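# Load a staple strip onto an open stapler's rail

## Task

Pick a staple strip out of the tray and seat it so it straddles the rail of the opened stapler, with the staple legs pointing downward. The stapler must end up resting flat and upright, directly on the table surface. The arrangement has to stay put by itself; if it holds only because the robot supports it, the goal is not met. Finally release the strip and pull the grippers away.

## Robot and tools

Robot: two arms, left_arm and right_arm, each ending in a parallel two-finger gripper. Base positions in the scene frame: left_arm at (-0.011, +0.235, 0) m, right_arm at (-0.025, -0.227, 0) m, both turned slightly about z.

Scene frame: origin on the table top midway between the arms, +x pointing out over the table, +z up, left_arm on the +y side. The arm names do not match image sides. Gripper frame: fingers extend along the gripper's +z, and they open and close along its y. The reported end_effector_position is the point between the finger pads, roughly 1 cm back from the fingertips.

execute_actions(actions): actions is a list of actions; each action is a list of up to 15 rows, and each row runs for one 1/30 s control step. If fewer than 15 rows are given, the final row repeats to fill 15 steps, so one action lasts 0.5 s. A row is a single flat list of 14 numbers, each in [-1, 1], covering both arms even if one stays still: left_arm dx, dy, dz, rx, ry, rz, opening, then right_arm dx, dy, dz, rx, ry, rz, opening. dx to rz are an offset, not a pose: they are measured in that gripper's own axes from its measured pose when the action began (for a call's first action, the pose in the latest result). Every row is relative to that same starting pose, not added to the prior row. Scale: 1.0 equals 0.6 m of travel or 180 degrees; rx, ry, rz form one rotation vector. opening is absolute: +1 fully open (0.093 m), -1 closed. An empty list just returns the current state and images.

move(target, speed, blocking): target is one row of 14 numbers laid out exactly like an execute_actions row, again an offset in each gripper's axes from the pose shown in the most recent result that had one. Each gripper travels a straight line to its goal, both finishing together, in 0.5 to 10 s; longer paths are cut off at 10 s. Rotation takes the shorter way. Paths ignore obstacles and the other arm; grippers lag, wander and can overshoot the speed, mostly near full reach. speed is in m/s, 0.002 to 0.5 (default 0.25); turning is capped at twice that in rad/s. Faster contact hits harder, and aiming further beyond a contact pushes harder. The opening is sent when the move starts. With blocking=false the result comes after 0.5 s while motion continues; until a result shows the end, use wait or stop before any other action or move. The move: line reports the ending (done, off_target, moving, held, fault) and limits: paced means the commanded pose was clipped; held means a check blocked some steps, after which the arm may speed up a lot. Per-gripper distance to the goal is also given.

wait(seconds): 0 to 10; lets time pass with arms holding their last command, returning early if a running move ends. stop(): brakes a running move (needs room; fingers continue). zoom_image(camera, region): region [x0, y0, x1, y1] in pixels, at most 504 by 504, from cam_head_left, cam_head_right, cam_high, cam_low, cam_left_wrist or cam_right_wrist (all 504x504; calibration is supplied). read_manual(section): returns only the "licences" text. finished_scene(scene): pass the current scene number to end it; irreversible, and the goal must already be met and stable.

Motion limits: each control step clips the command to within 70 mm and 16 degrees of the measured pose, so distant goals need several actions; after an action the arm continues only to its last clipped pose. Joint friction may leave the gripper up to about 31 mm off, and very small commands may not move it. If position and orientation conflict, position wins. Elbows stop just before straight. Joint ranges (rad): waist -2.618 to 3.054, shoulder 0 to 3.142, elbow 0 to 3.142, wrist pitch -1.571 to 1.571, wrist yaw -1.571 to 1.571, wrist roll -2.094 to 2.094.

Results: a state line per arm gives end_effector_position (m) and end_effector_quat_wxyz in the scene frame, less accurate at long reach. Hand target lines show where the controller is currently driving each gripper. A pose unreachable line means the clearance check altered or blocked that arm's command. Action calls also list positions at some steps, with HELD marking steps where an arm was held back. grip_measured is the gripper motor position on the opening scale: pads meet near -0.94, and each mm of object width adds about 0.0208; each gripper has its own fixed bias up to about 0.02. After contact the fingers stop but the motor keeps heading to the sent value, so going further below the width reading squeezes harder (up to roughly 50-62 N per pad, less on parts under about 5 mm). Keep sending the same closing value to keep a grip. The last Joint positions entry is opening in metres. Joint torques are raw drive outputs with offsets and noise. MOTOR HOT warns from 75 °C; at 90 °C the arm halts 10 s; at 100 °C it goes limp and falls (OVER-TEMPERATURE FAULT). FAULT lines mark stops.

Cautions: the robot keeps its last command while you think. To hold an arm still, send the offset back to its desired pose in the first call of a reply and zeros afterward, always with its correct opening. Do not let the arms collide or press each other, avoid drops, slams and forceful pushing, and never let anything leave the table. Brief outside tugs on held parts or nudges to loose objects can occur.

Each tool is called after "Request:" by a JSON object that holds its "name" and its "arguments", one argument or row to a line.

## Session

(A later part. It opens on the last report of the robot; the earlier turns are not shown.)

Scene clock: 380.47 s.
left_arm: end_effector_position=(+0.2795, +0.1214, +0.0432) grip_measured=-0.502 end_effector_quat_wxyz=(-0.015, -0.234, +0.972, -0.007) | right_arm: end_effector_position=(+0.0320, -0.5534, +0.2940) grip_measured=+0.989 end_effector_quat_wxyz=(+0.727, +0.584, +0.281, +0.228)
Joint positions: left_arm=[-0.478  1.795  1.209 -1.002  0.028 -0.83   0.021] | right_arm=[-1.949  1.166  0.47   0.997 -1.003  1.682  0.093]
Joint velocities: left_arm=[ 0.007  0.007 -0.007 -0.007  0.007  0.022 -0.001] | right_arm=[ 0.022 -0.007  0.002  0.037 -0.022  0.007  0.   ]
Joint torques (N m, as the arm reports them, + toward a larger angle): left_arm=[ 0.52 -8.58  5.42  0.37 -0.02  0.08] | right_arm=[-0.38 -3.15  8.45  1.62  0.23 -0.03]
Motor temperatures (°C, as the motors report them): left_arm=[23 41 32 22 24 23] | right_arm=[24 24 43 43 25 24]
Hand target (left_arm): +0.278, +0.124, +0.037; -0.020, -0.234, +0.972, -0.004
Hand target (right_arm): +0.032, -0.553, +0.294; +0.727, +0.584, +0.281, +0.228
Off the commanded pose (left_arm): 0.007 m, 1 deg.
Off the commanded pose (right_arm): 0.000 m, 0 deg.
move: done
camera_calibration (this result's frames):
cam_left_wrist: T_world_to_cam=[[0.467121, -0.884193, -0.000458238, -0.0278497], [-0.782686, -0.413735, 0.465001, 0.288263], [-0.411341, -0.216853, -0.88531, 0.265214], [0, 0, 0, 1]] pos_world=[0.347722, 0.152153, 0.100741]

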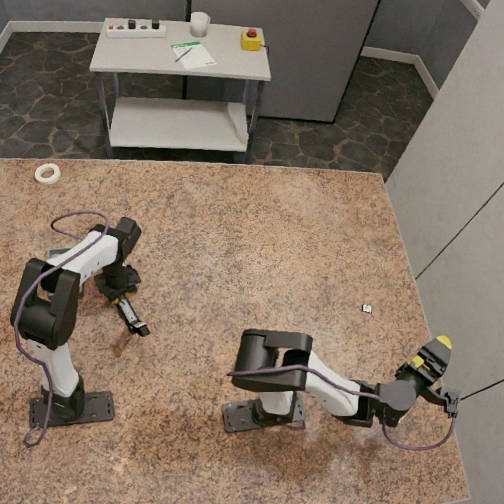

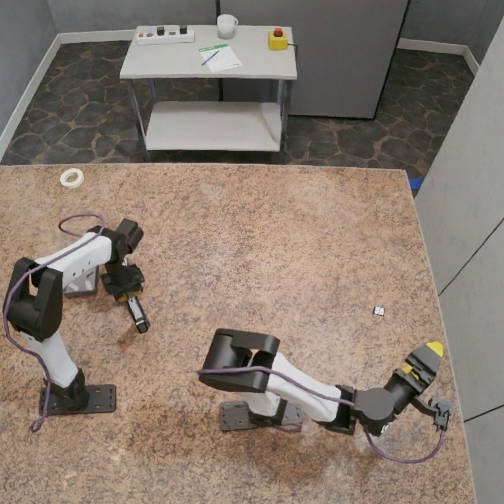

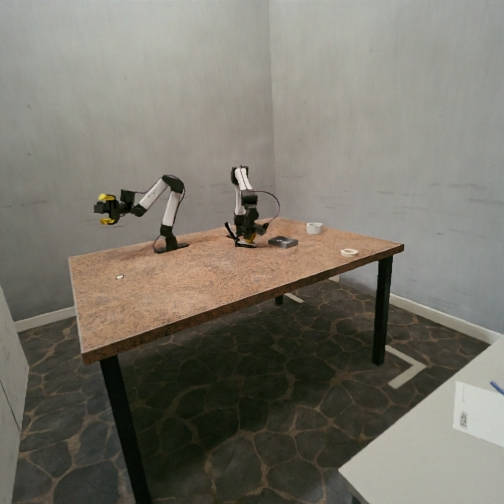

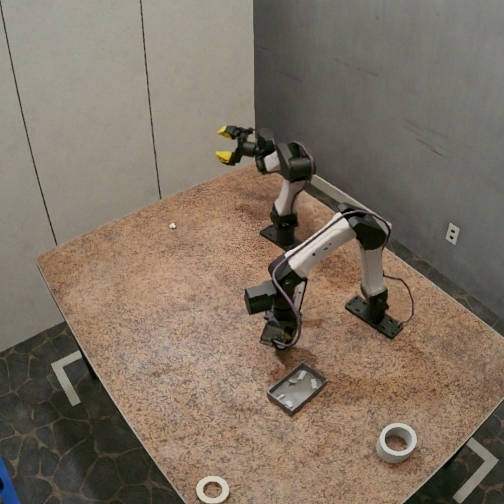

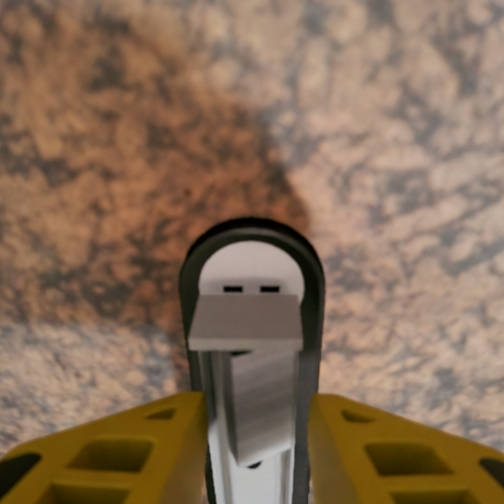

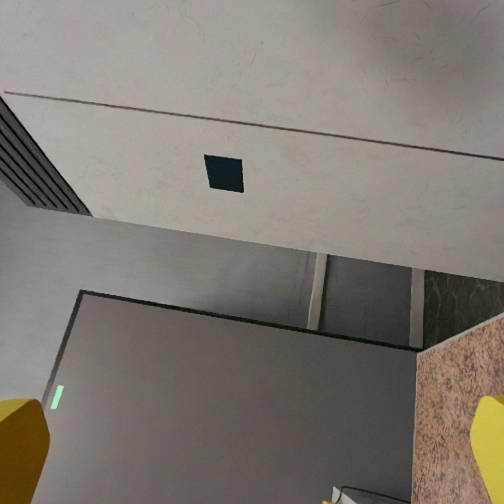

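Request:
{"name": "move", "arguments": {
  "target": [0,0,-0.035,0,0,0,-0.5,0,0,0,0,0,0,1],
  "speed": 0.03
}}

Request:
{"name": "execute_actions", "arguments": {
  "actions": [
    [[0,0,0,0,0,0,-1,0,0,0,0,0,0,1]]
  ]
}}

Request:
{"name": "move", "arguments": {
  "target": [0,0,0.035,0,0,0,-1,0,0,0,0,0,0,1],
  "speed": 0.01
}}

Request:
{"name": "move", "arguments": {
  "target": [0.03,0,-0.08,0,0,0,-0.3,0,0,0,0,0,0,1],
  "speed": 0.05
}}

Request:
{"name": "zoom_image", "arguments": {
  "camera": "cam_left_wrist",
  "region": [150, 150, 400, 400]
}}

Scene clock: 396.10 s.
left_arm: end_effector_position=(+0.2767, +0.1225, +0.0562) grip_measured=-0.502 end_effector_quat_wxyz=(-0.023, -0.234, +0.972, -0.002) | right_arm: end_effector_position=(+0.0320, -0.5534, +0.2940) grip_measured=+0.989 end_effector_quat_wxyz=(+0.727, +0.584, +0.281, +0.228)
Joint positions: left_arm=[-0.478  1.785  1.251 -1.073  0.028 -0.83   0.021] | right_arm=[-1.949  1.166  0.47   0.997 -1.003  1.682  0.093]
Joint velocities: left_arm=[ 0.002 -0.002  0.002 -0.022 -0.037 -0.037  0.   ] | right_arm=[-0.017 -0.002 -0.022 -0.022 -0.007 -0.007 -0.001]
Joint torques (N m, as the arm reports them, + toward a larger angle): left_arm=[  0.23 -10.82   8.54   0.13  -0.03   0.05] | right_arm=[-0.44 -3.13  8.46  1.62  0.27 -0.03]
Motor temperatures (°C, as the motors report them): left_arm=[23 41 31 22 24 23] | right_arm=[24 24 43 43 25 24]
Hand target (left_arm): +0.280, +0.122, +0.064; -0.015, -0.234, +0.972, -0.007
Hand target (right_arm): +0.032, -0.553, +0.294; +0.727, +0.584, +0.281, +0.228
Off the commanded pose (left_arm): 0.009 m, 1 deg.
Off the commanded pose (right_arm): 0.000 m, 0 deg.
move: done
camera_calibration (this result's frames):
cam_left_wrist: T_world_to_cam=[[0.466985, -0.884143, -0.0147221, -0.0247716], [-0.774282, -0.416887, 0.476123, 0.277894], [-0.427098, -0.210943, -0.879256, 0.279096], [0, 0, 0, 1]] pos_world=[0.345937, 0.152822, 0.11272]

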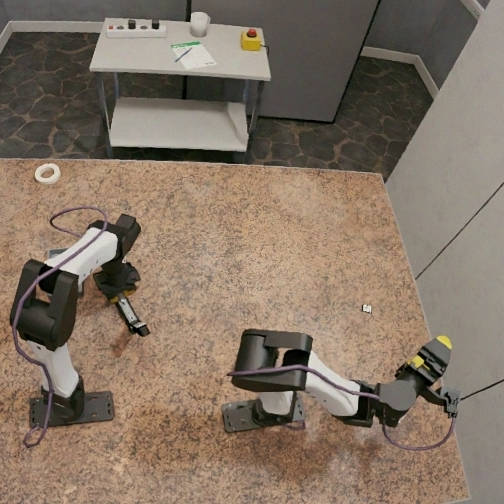

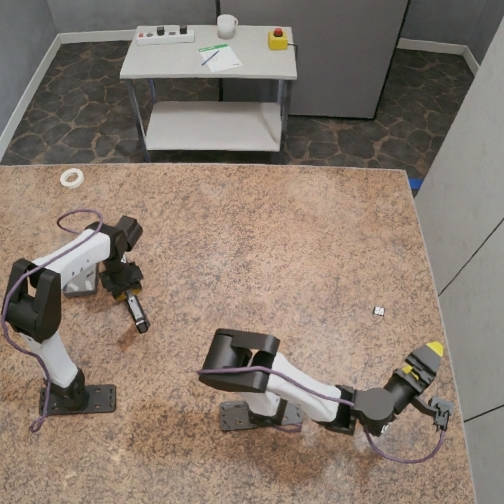

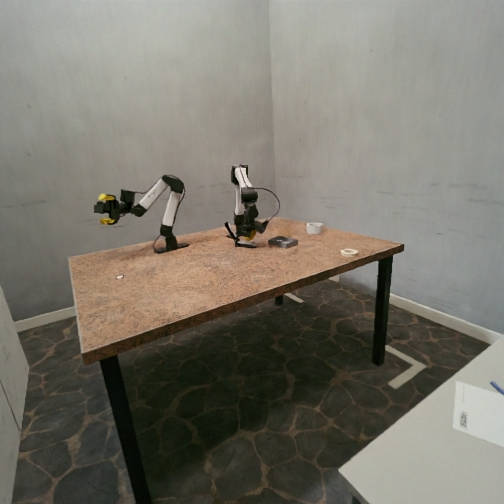

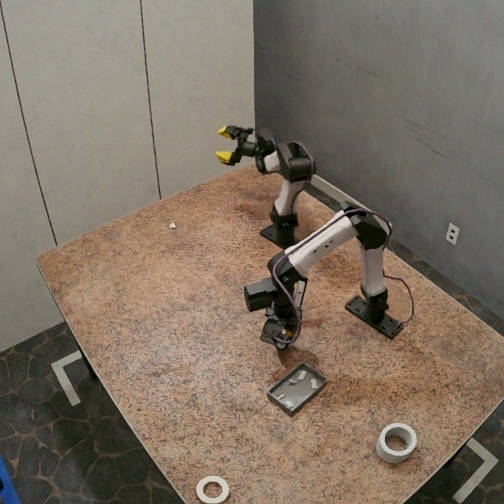

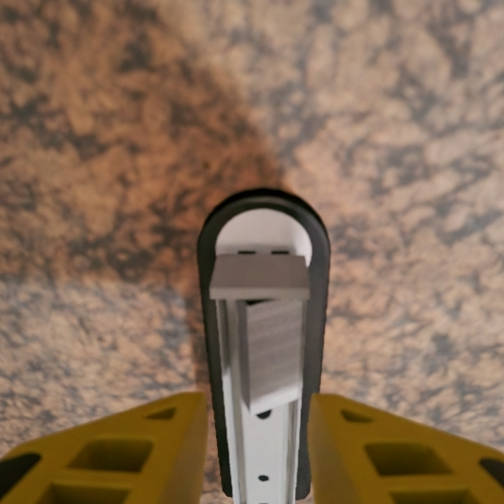

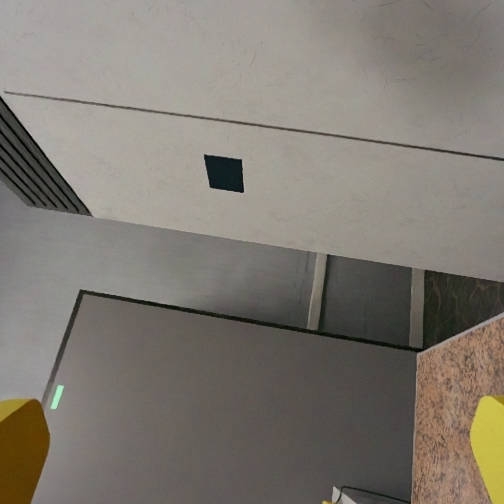

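Scene clock: 396.60 s.
left_arm: end_effector_position=(+0.2766, +0.1225, +0.0562) grip_measured=-1.000 end_effector_quat_wxyz=(-0.023, -0.234, +0.972, -0.001) | right_arm: end_effector_position=(+0.0320, -0.5534, +0.2940) grip_measured=+0.989 end_effector_quat_wxyz=(+0.727, +0.584, +0.281, +0.228)
Joint positions: left_arm=[-0.478  1.785  1.251 -1.073  0.028 -0.83   0.   ] | right_arm=[-1.949  1.166  0.47   0.997 -1.003  1.682  0.093]
Joint velocities: left_arm=[ 0.007 -0.012  0.002  0.007  0.051 -0.11   0.   ] | right_arm=[ 0.017  0.002 -0.007 -0.007  0.007  0.007  0.   ]
Joint torques (N m, as the arm reports them, + toward a larger angle): left_arm=[ 0.25 -9.5   6.81  0.24 -0.03  0.06] | right_arm=[-0.31 -3.1   8.29  1.64  0.24  0.  ]
Motor temperatures (°C, as the motors report them): left_arm=[23 41 31 22 24 23] | right_arm=[24 24 43 43 25 24]
Hand target (left_arm): +0.277, +0.122, +0.056; -0.023, -0.234, +0.972, -0.001
Hand target (right_arm): +0.032, -0.553, +0.294; +0.727, +0.584, +0.281, +0.228
Off the commanded pose (left_arm): 0.000 m, 0 deg.
Off the commanded pose (right_arm): 0.000 m, 0 deg.
Step readings (end_effector_position):
0: left_arm (+0.2767, +0.1225, +0.0562) | right_arm (+0.0320, -0.5534, +0.2940)
1: left_arm (+0.2766, +0.1225, +0.0562) | right_arm (+0.0320, -0.5534, +0.2940)
2: left_arm (+0.2766, +0.1225, +0.0562) | right_arm (+0.0320, -0.5534, +0.2940)
4: left_arm (+0.2766, +0.1225, +0.0562) | right_arm (+0.0320, -0.5534, +0.2940)
8: left_arm (+0.2766, +0.1225, +0.0562) | right_arm (+0.0320, -0.5534, +0.2940)
15: end_effector_position above
camera_calibration (this result's frames):
cam_left_wrist: T_world_to_cam=[[0.46698, -0.884141, -0.0150073, -0.0246852], [-0.774112, -0.416951, 0.476343, 0.277787], [-0.427412, -0.210825, -0.879131, 0.279134], [0, 0, 0, 1]] pos_world=[0.345871, 0.152847, 0.112703]

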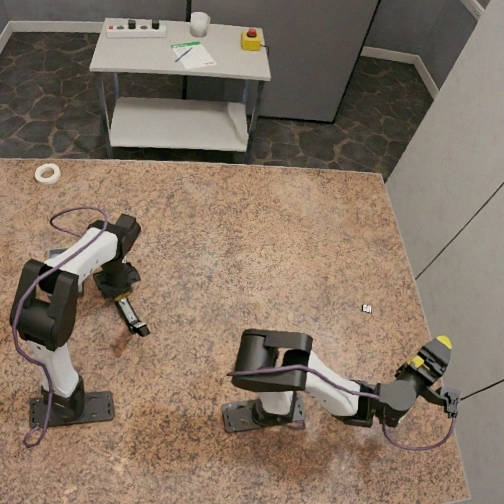

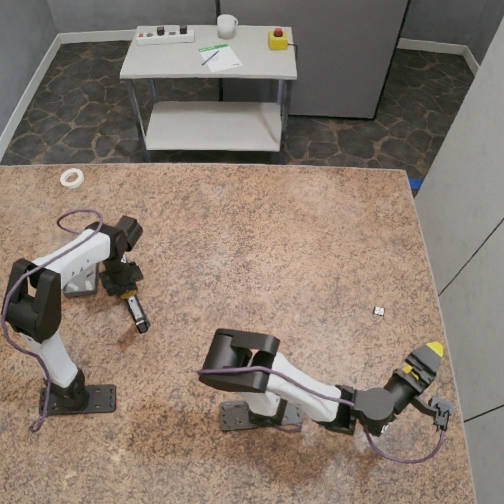

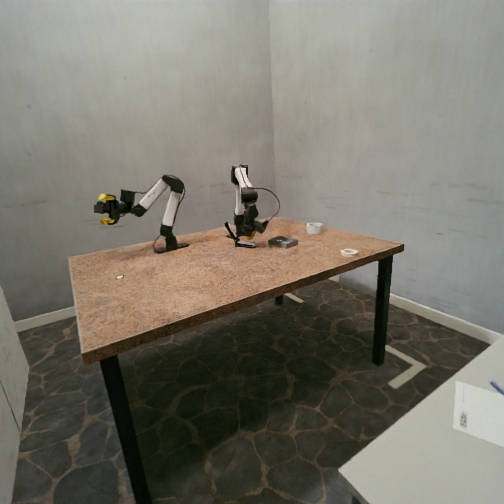

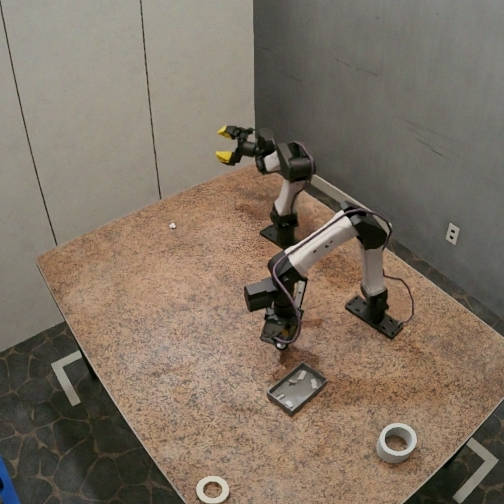

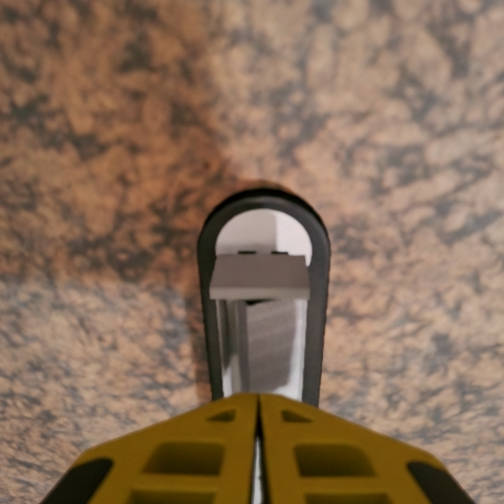

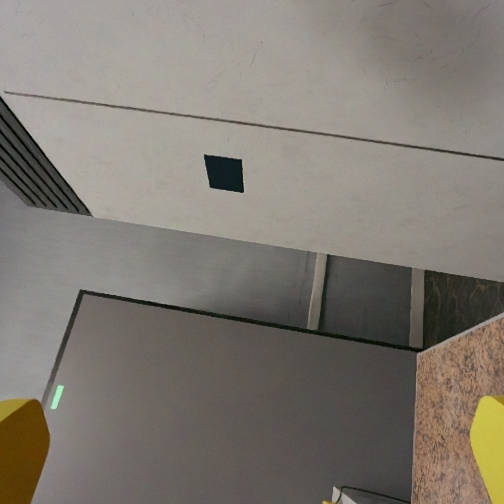

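Scene clock: 398.93 s.
left_arm: end_effector_position=(+0.2802, +0.1205, +0.0473) grip_measured=-1.000 end_effector_quat_wxyz=(-0.012, -0.234, +0.972, -0.011) | right_arm: end_effector_position=(+0.0320, -0.5534, +0.2940) grip_measured=+0.989 end_effector_quat_wxyz=(+0.727, +0.584, +0.281, +0.228)
Joint positions: left_arm=[-0.478  1.785  1.215 -1.009  0.032 -0.83   0.   ] | right_arm=[-1.949  1.166  0.47   0.997 -1.003  1.682  0.093]
Joint velocities: left_arm=[ 0.007 -0.012  0.007 -0.022  0.037 -0.007  0.   ] | right_arm=[0.007 0.007 0.022 0.051 0.037 0.037 0.001]
Joint torques (N m, as the arm reports them, + toward a larger angle): left_arm=[-0.02 -7.33  4.85  0.43 -0.07  0.03] | right_arm=[-0.35 -3.03  8.22  1.64  0.23 -0.01]
Motor temperatures (°C, as the motors report them): left_arm=[23 40 31 22 24 23] | right_arm=[24 24 43 43 25 24]
Hand target (left_arm): +0.275, +0.122, +0.036; -0.023, -0.234, +0.972, -0.001
Hand target (right_arm): +0.032, -0.553, +0.294; +0.727, +0.584, +0.281, +0.228
Off the commanded pose (left_arm): 0.013 m, 2 deg.
Off the commanded pose (right_arm): 0.000 m, 0 deg.
move: off_target (left_arm)
camera_calibration (this result's frames):
cam_left_wrist: T_world_to_cam=[[0.467129, -0.884147, 0.00866777, -0.0294471], [-0.786082, -0.41079, 0.461873, 0.287297], [-0.404803, -0.222568, -0.886904, 0.267956], [0, 0, 0, 1]] pos_world=[0.348064, 0.151621, 0.105212]

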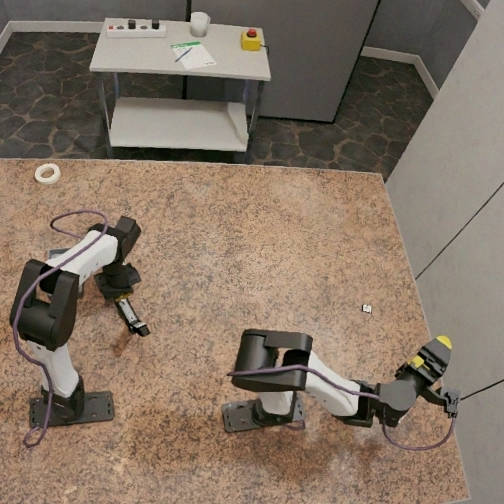

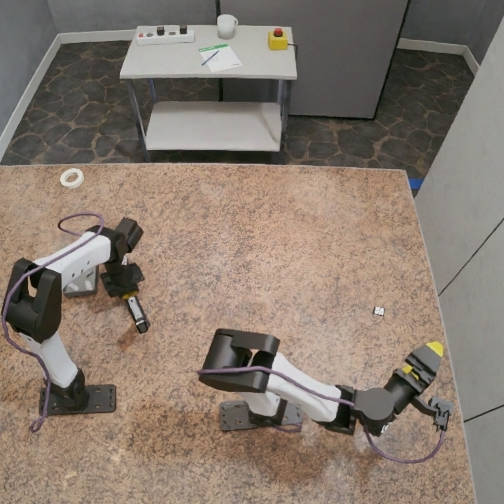

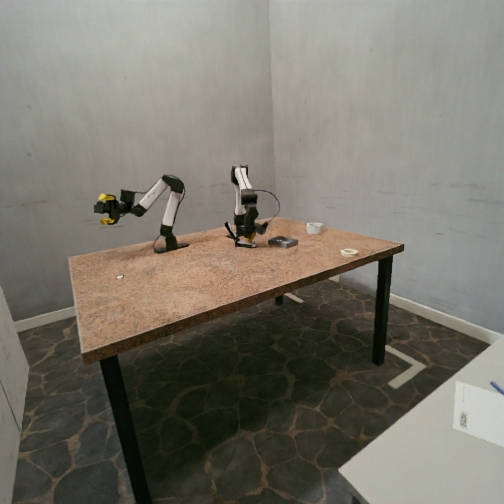

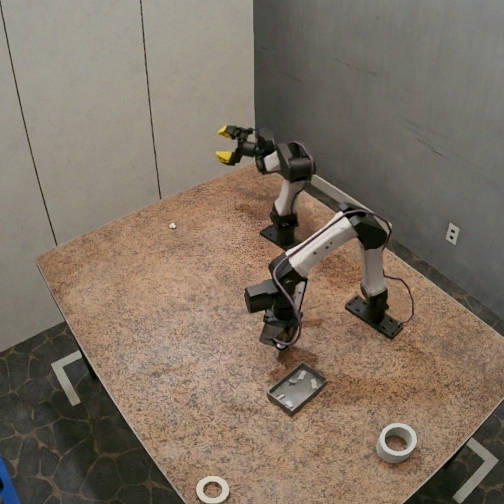

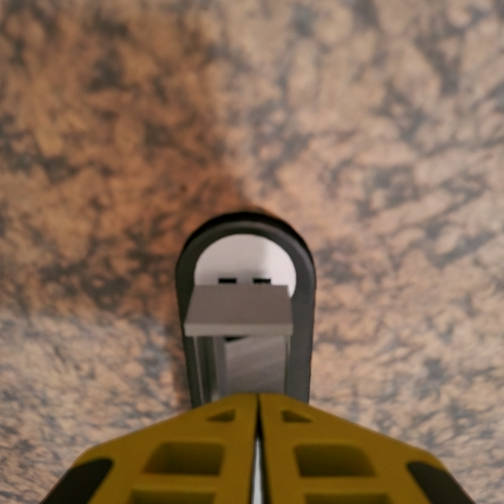

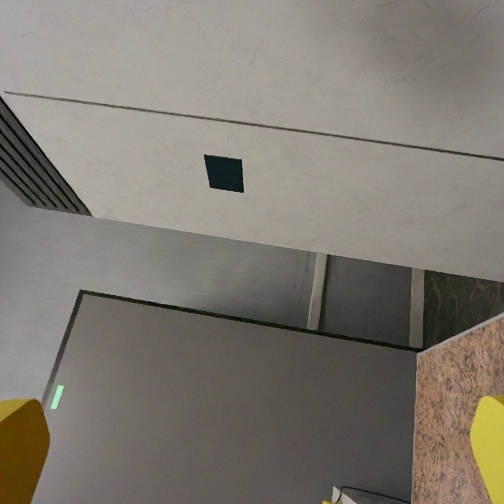

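Scene clock: 400.40 s.
left_arm: end_effector_position=(+0.2636, +0.1167, +0.0882) grip_measured=-0.302 end_effector_quat_wxyz=(-0.022, -0.235, +0.972, -0.008) | right_arm: end_effector_position=(+0.0320, -0.5534, +0.2940) grip_measured=+0.989 end_effector_quat_wxyz=(+0.727, +0.584, +0.281, +0.228)
Joint positions: left_arm=[-0.505  1.711  1.294 -1.18   0.039 -0.859  0.031] | right_arm=[-1.949  1.166  0.47   0.997 -1.003  1.682  0.093]
Joint velocities: left_arm=[-0.007  0.017 -0.012 -0.007 -0.022 -0.081 -0.   ] | right_arm=[ 0.002 -0.007 -0.002  0.007 -0.037 -0.037  0.   ]
Joint torques (N m, as the arm reports them, + toward a larger angle): left_arm=[ -0.77 -10.13   8.67   0.17  -0.06  -0.01] | right_arm=[-0.33 -2.99  8.42  1.65  0.25 -0.02]
Motor temperatures (°C, as the motors report them): left_arm=[23 41 31 22 24 23] | right_arm=[24 24 43 43 25 24]
Hand target (left_arm): +0.265, +0.113, +0.096; -0.013, -0.234, +0.972, -0.011
Hand target (right_arm): +0.032, -0.553, +0.294; +0.727, +0.584, +0.281, +0.228
Off the commanded pose (left_arm): 0.008 m, 1 deg.
Off the commanded pose (right_arm): 0.000 m, 0 deg.
move: done
camera_calibration (this result's frames):
cam_left_wrist: T_world_to_cam=[[0.468643, -0.883386, -0.00157467, -0.0249649], [-0.775799, -0.412418, 0.477543, 0.249837], [-0.422504, -0.222575, -0.878607, 0.30055], [0, 0, 0, 1]] pos_world=[0.332507, 0.147879, 0.144718]

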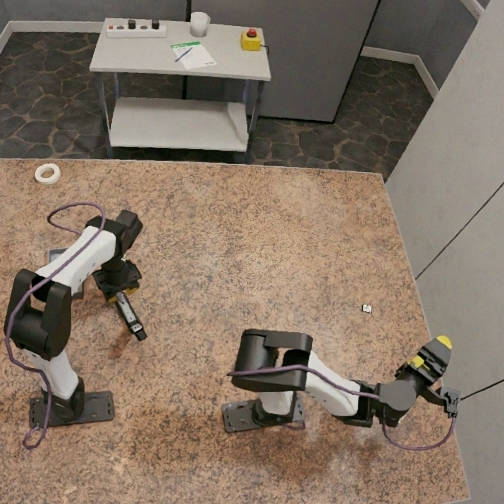

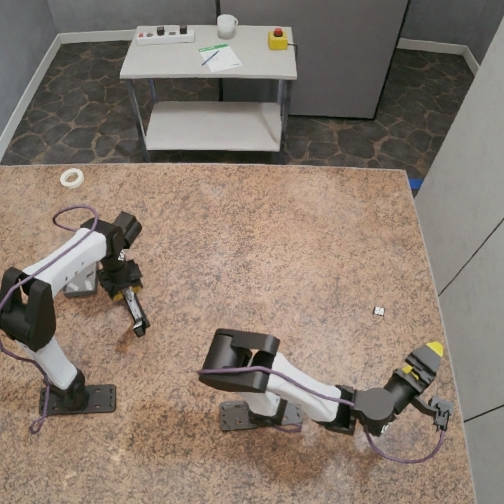

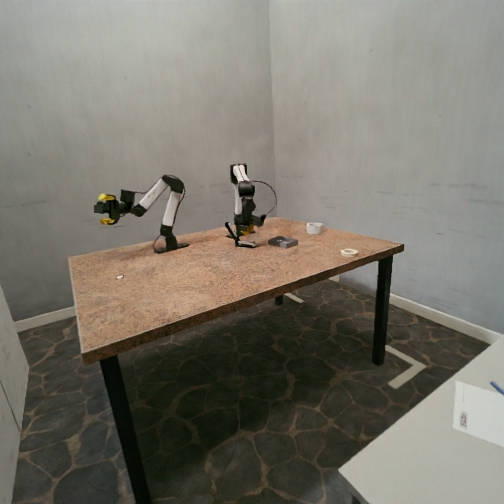

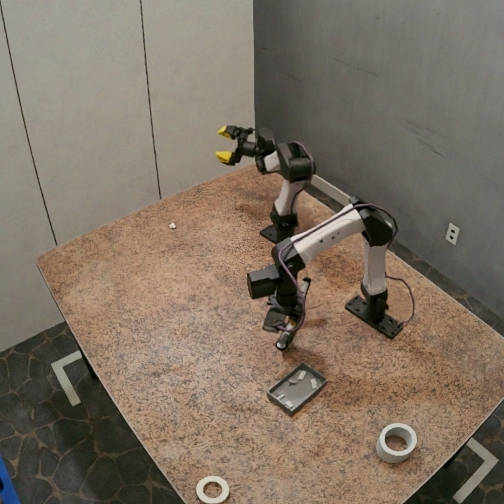

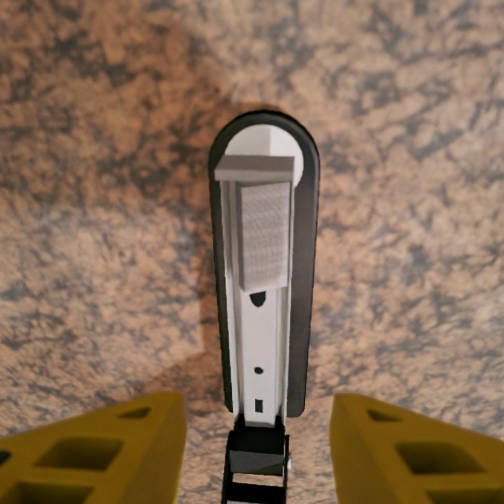

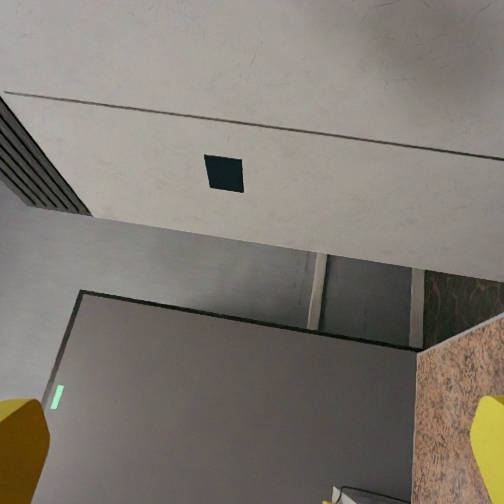

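Region (150, 150, 400, 400) of cam_left_wrist's 504x504 image, scaled by 2.016, with more detail than that image has.

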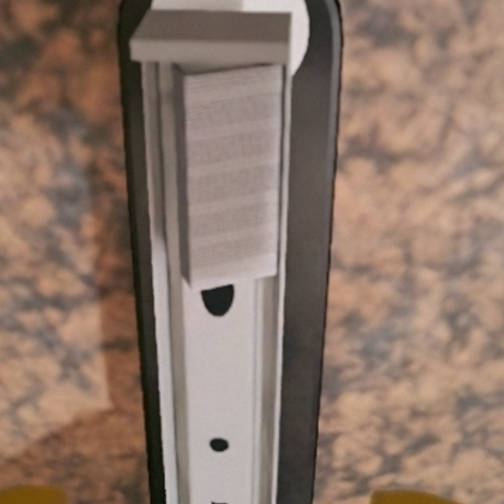

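Request:
{"name": "move", "arguments": {
  "target": [-0.035,0.03,0.053,0,0,0,-0.3,0,0,0,0,0,0,1],
  "speed": 0.03
}}

Scene clock: 424.17 s.
left_arm: end_effector_position=(+0.2736, +0.1374, +0.0616) grip_measured=-0.302 end_effector_quat_wxyz=(-0.018, -0.234, +0.972, -0.012) | right_arm: end_effector_position=(+0.0320, -0.5534, +0.2940) grip_measured=+0.989 end_effector_quat_wxyz=(+0.727, +0.584, +0.281, +0.228)
Joint positions: left_arm=[-0.429  1.733  1.211 -1.067  0.039 -0.783  0.031] | right_arm=[-1.949  1.166  0.47   0.997 -1.003  1.682  0.093]
Joint velocities: left_arm=[-0.007  0.022 -0.002 -0.007 -0.007 -0.022  0.001] | right_arm=[-0.002 -0.012 -0.017  0.037 -0.007 -0.007  0.   ]
Joint torques (N m, as the arm reports them, + toward a larger angle): left_arm=[ 1.12 -7.94  5.63  0.37 -0.06  0.15] | right_arm=[-0.22 -3.01  8.38  1.61  0.27 -0.01]
Motor temperatures (°C, as the motors report them): left_arm=[23 41 33 22 24 23] | right_arm=[24 24 43 44 25 24]
Hand target (left_arm): +0.273, +0.142, +0.055; -0.021, -0.234, +0.972, -0.007
Hand target (right_arm): +0.032, -0.553, +0.294; +0.727, +0.584, +0.281, +0.228
Off the commanded pose (left_arm): 0.008 m, 1 deg.
Off the commanded pose (right_arm): 0.000 m, 0 deg.
move: done
camera_calibration (this result's frames):
cam_left_wrist: T_world_to_cam=[[0.468674, -0.883332, 0.00826504, -0.0120784], [-0.780734, -0.409824, 0.471698, 0.28022], [-0.413279, -0.227526, -0.881721, 0.284387], [0, 0, 0, 1]] pos_world=[0.341969, 0.168877, 0.11867]

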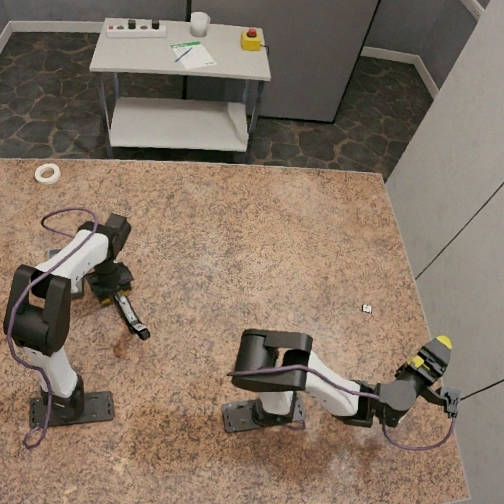

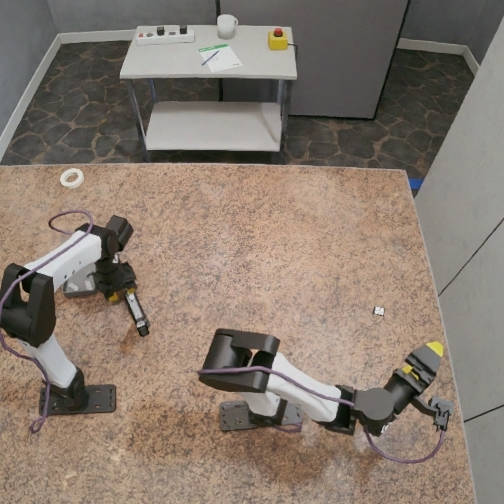

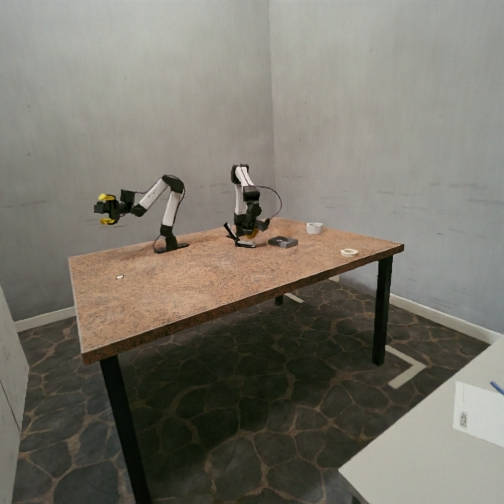

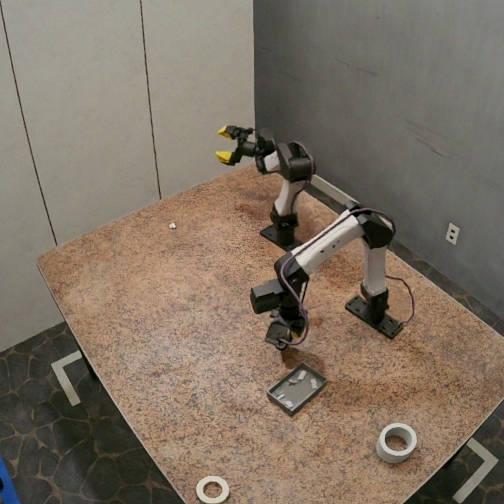

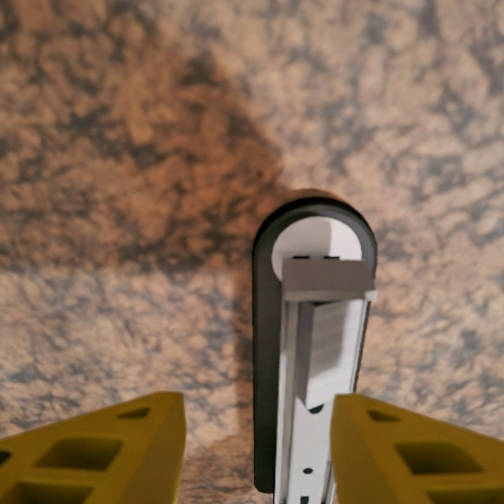

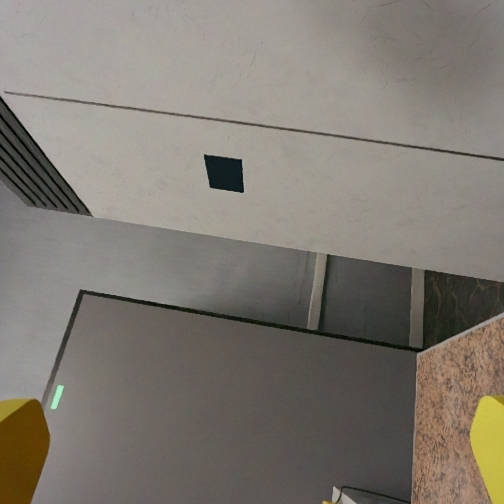

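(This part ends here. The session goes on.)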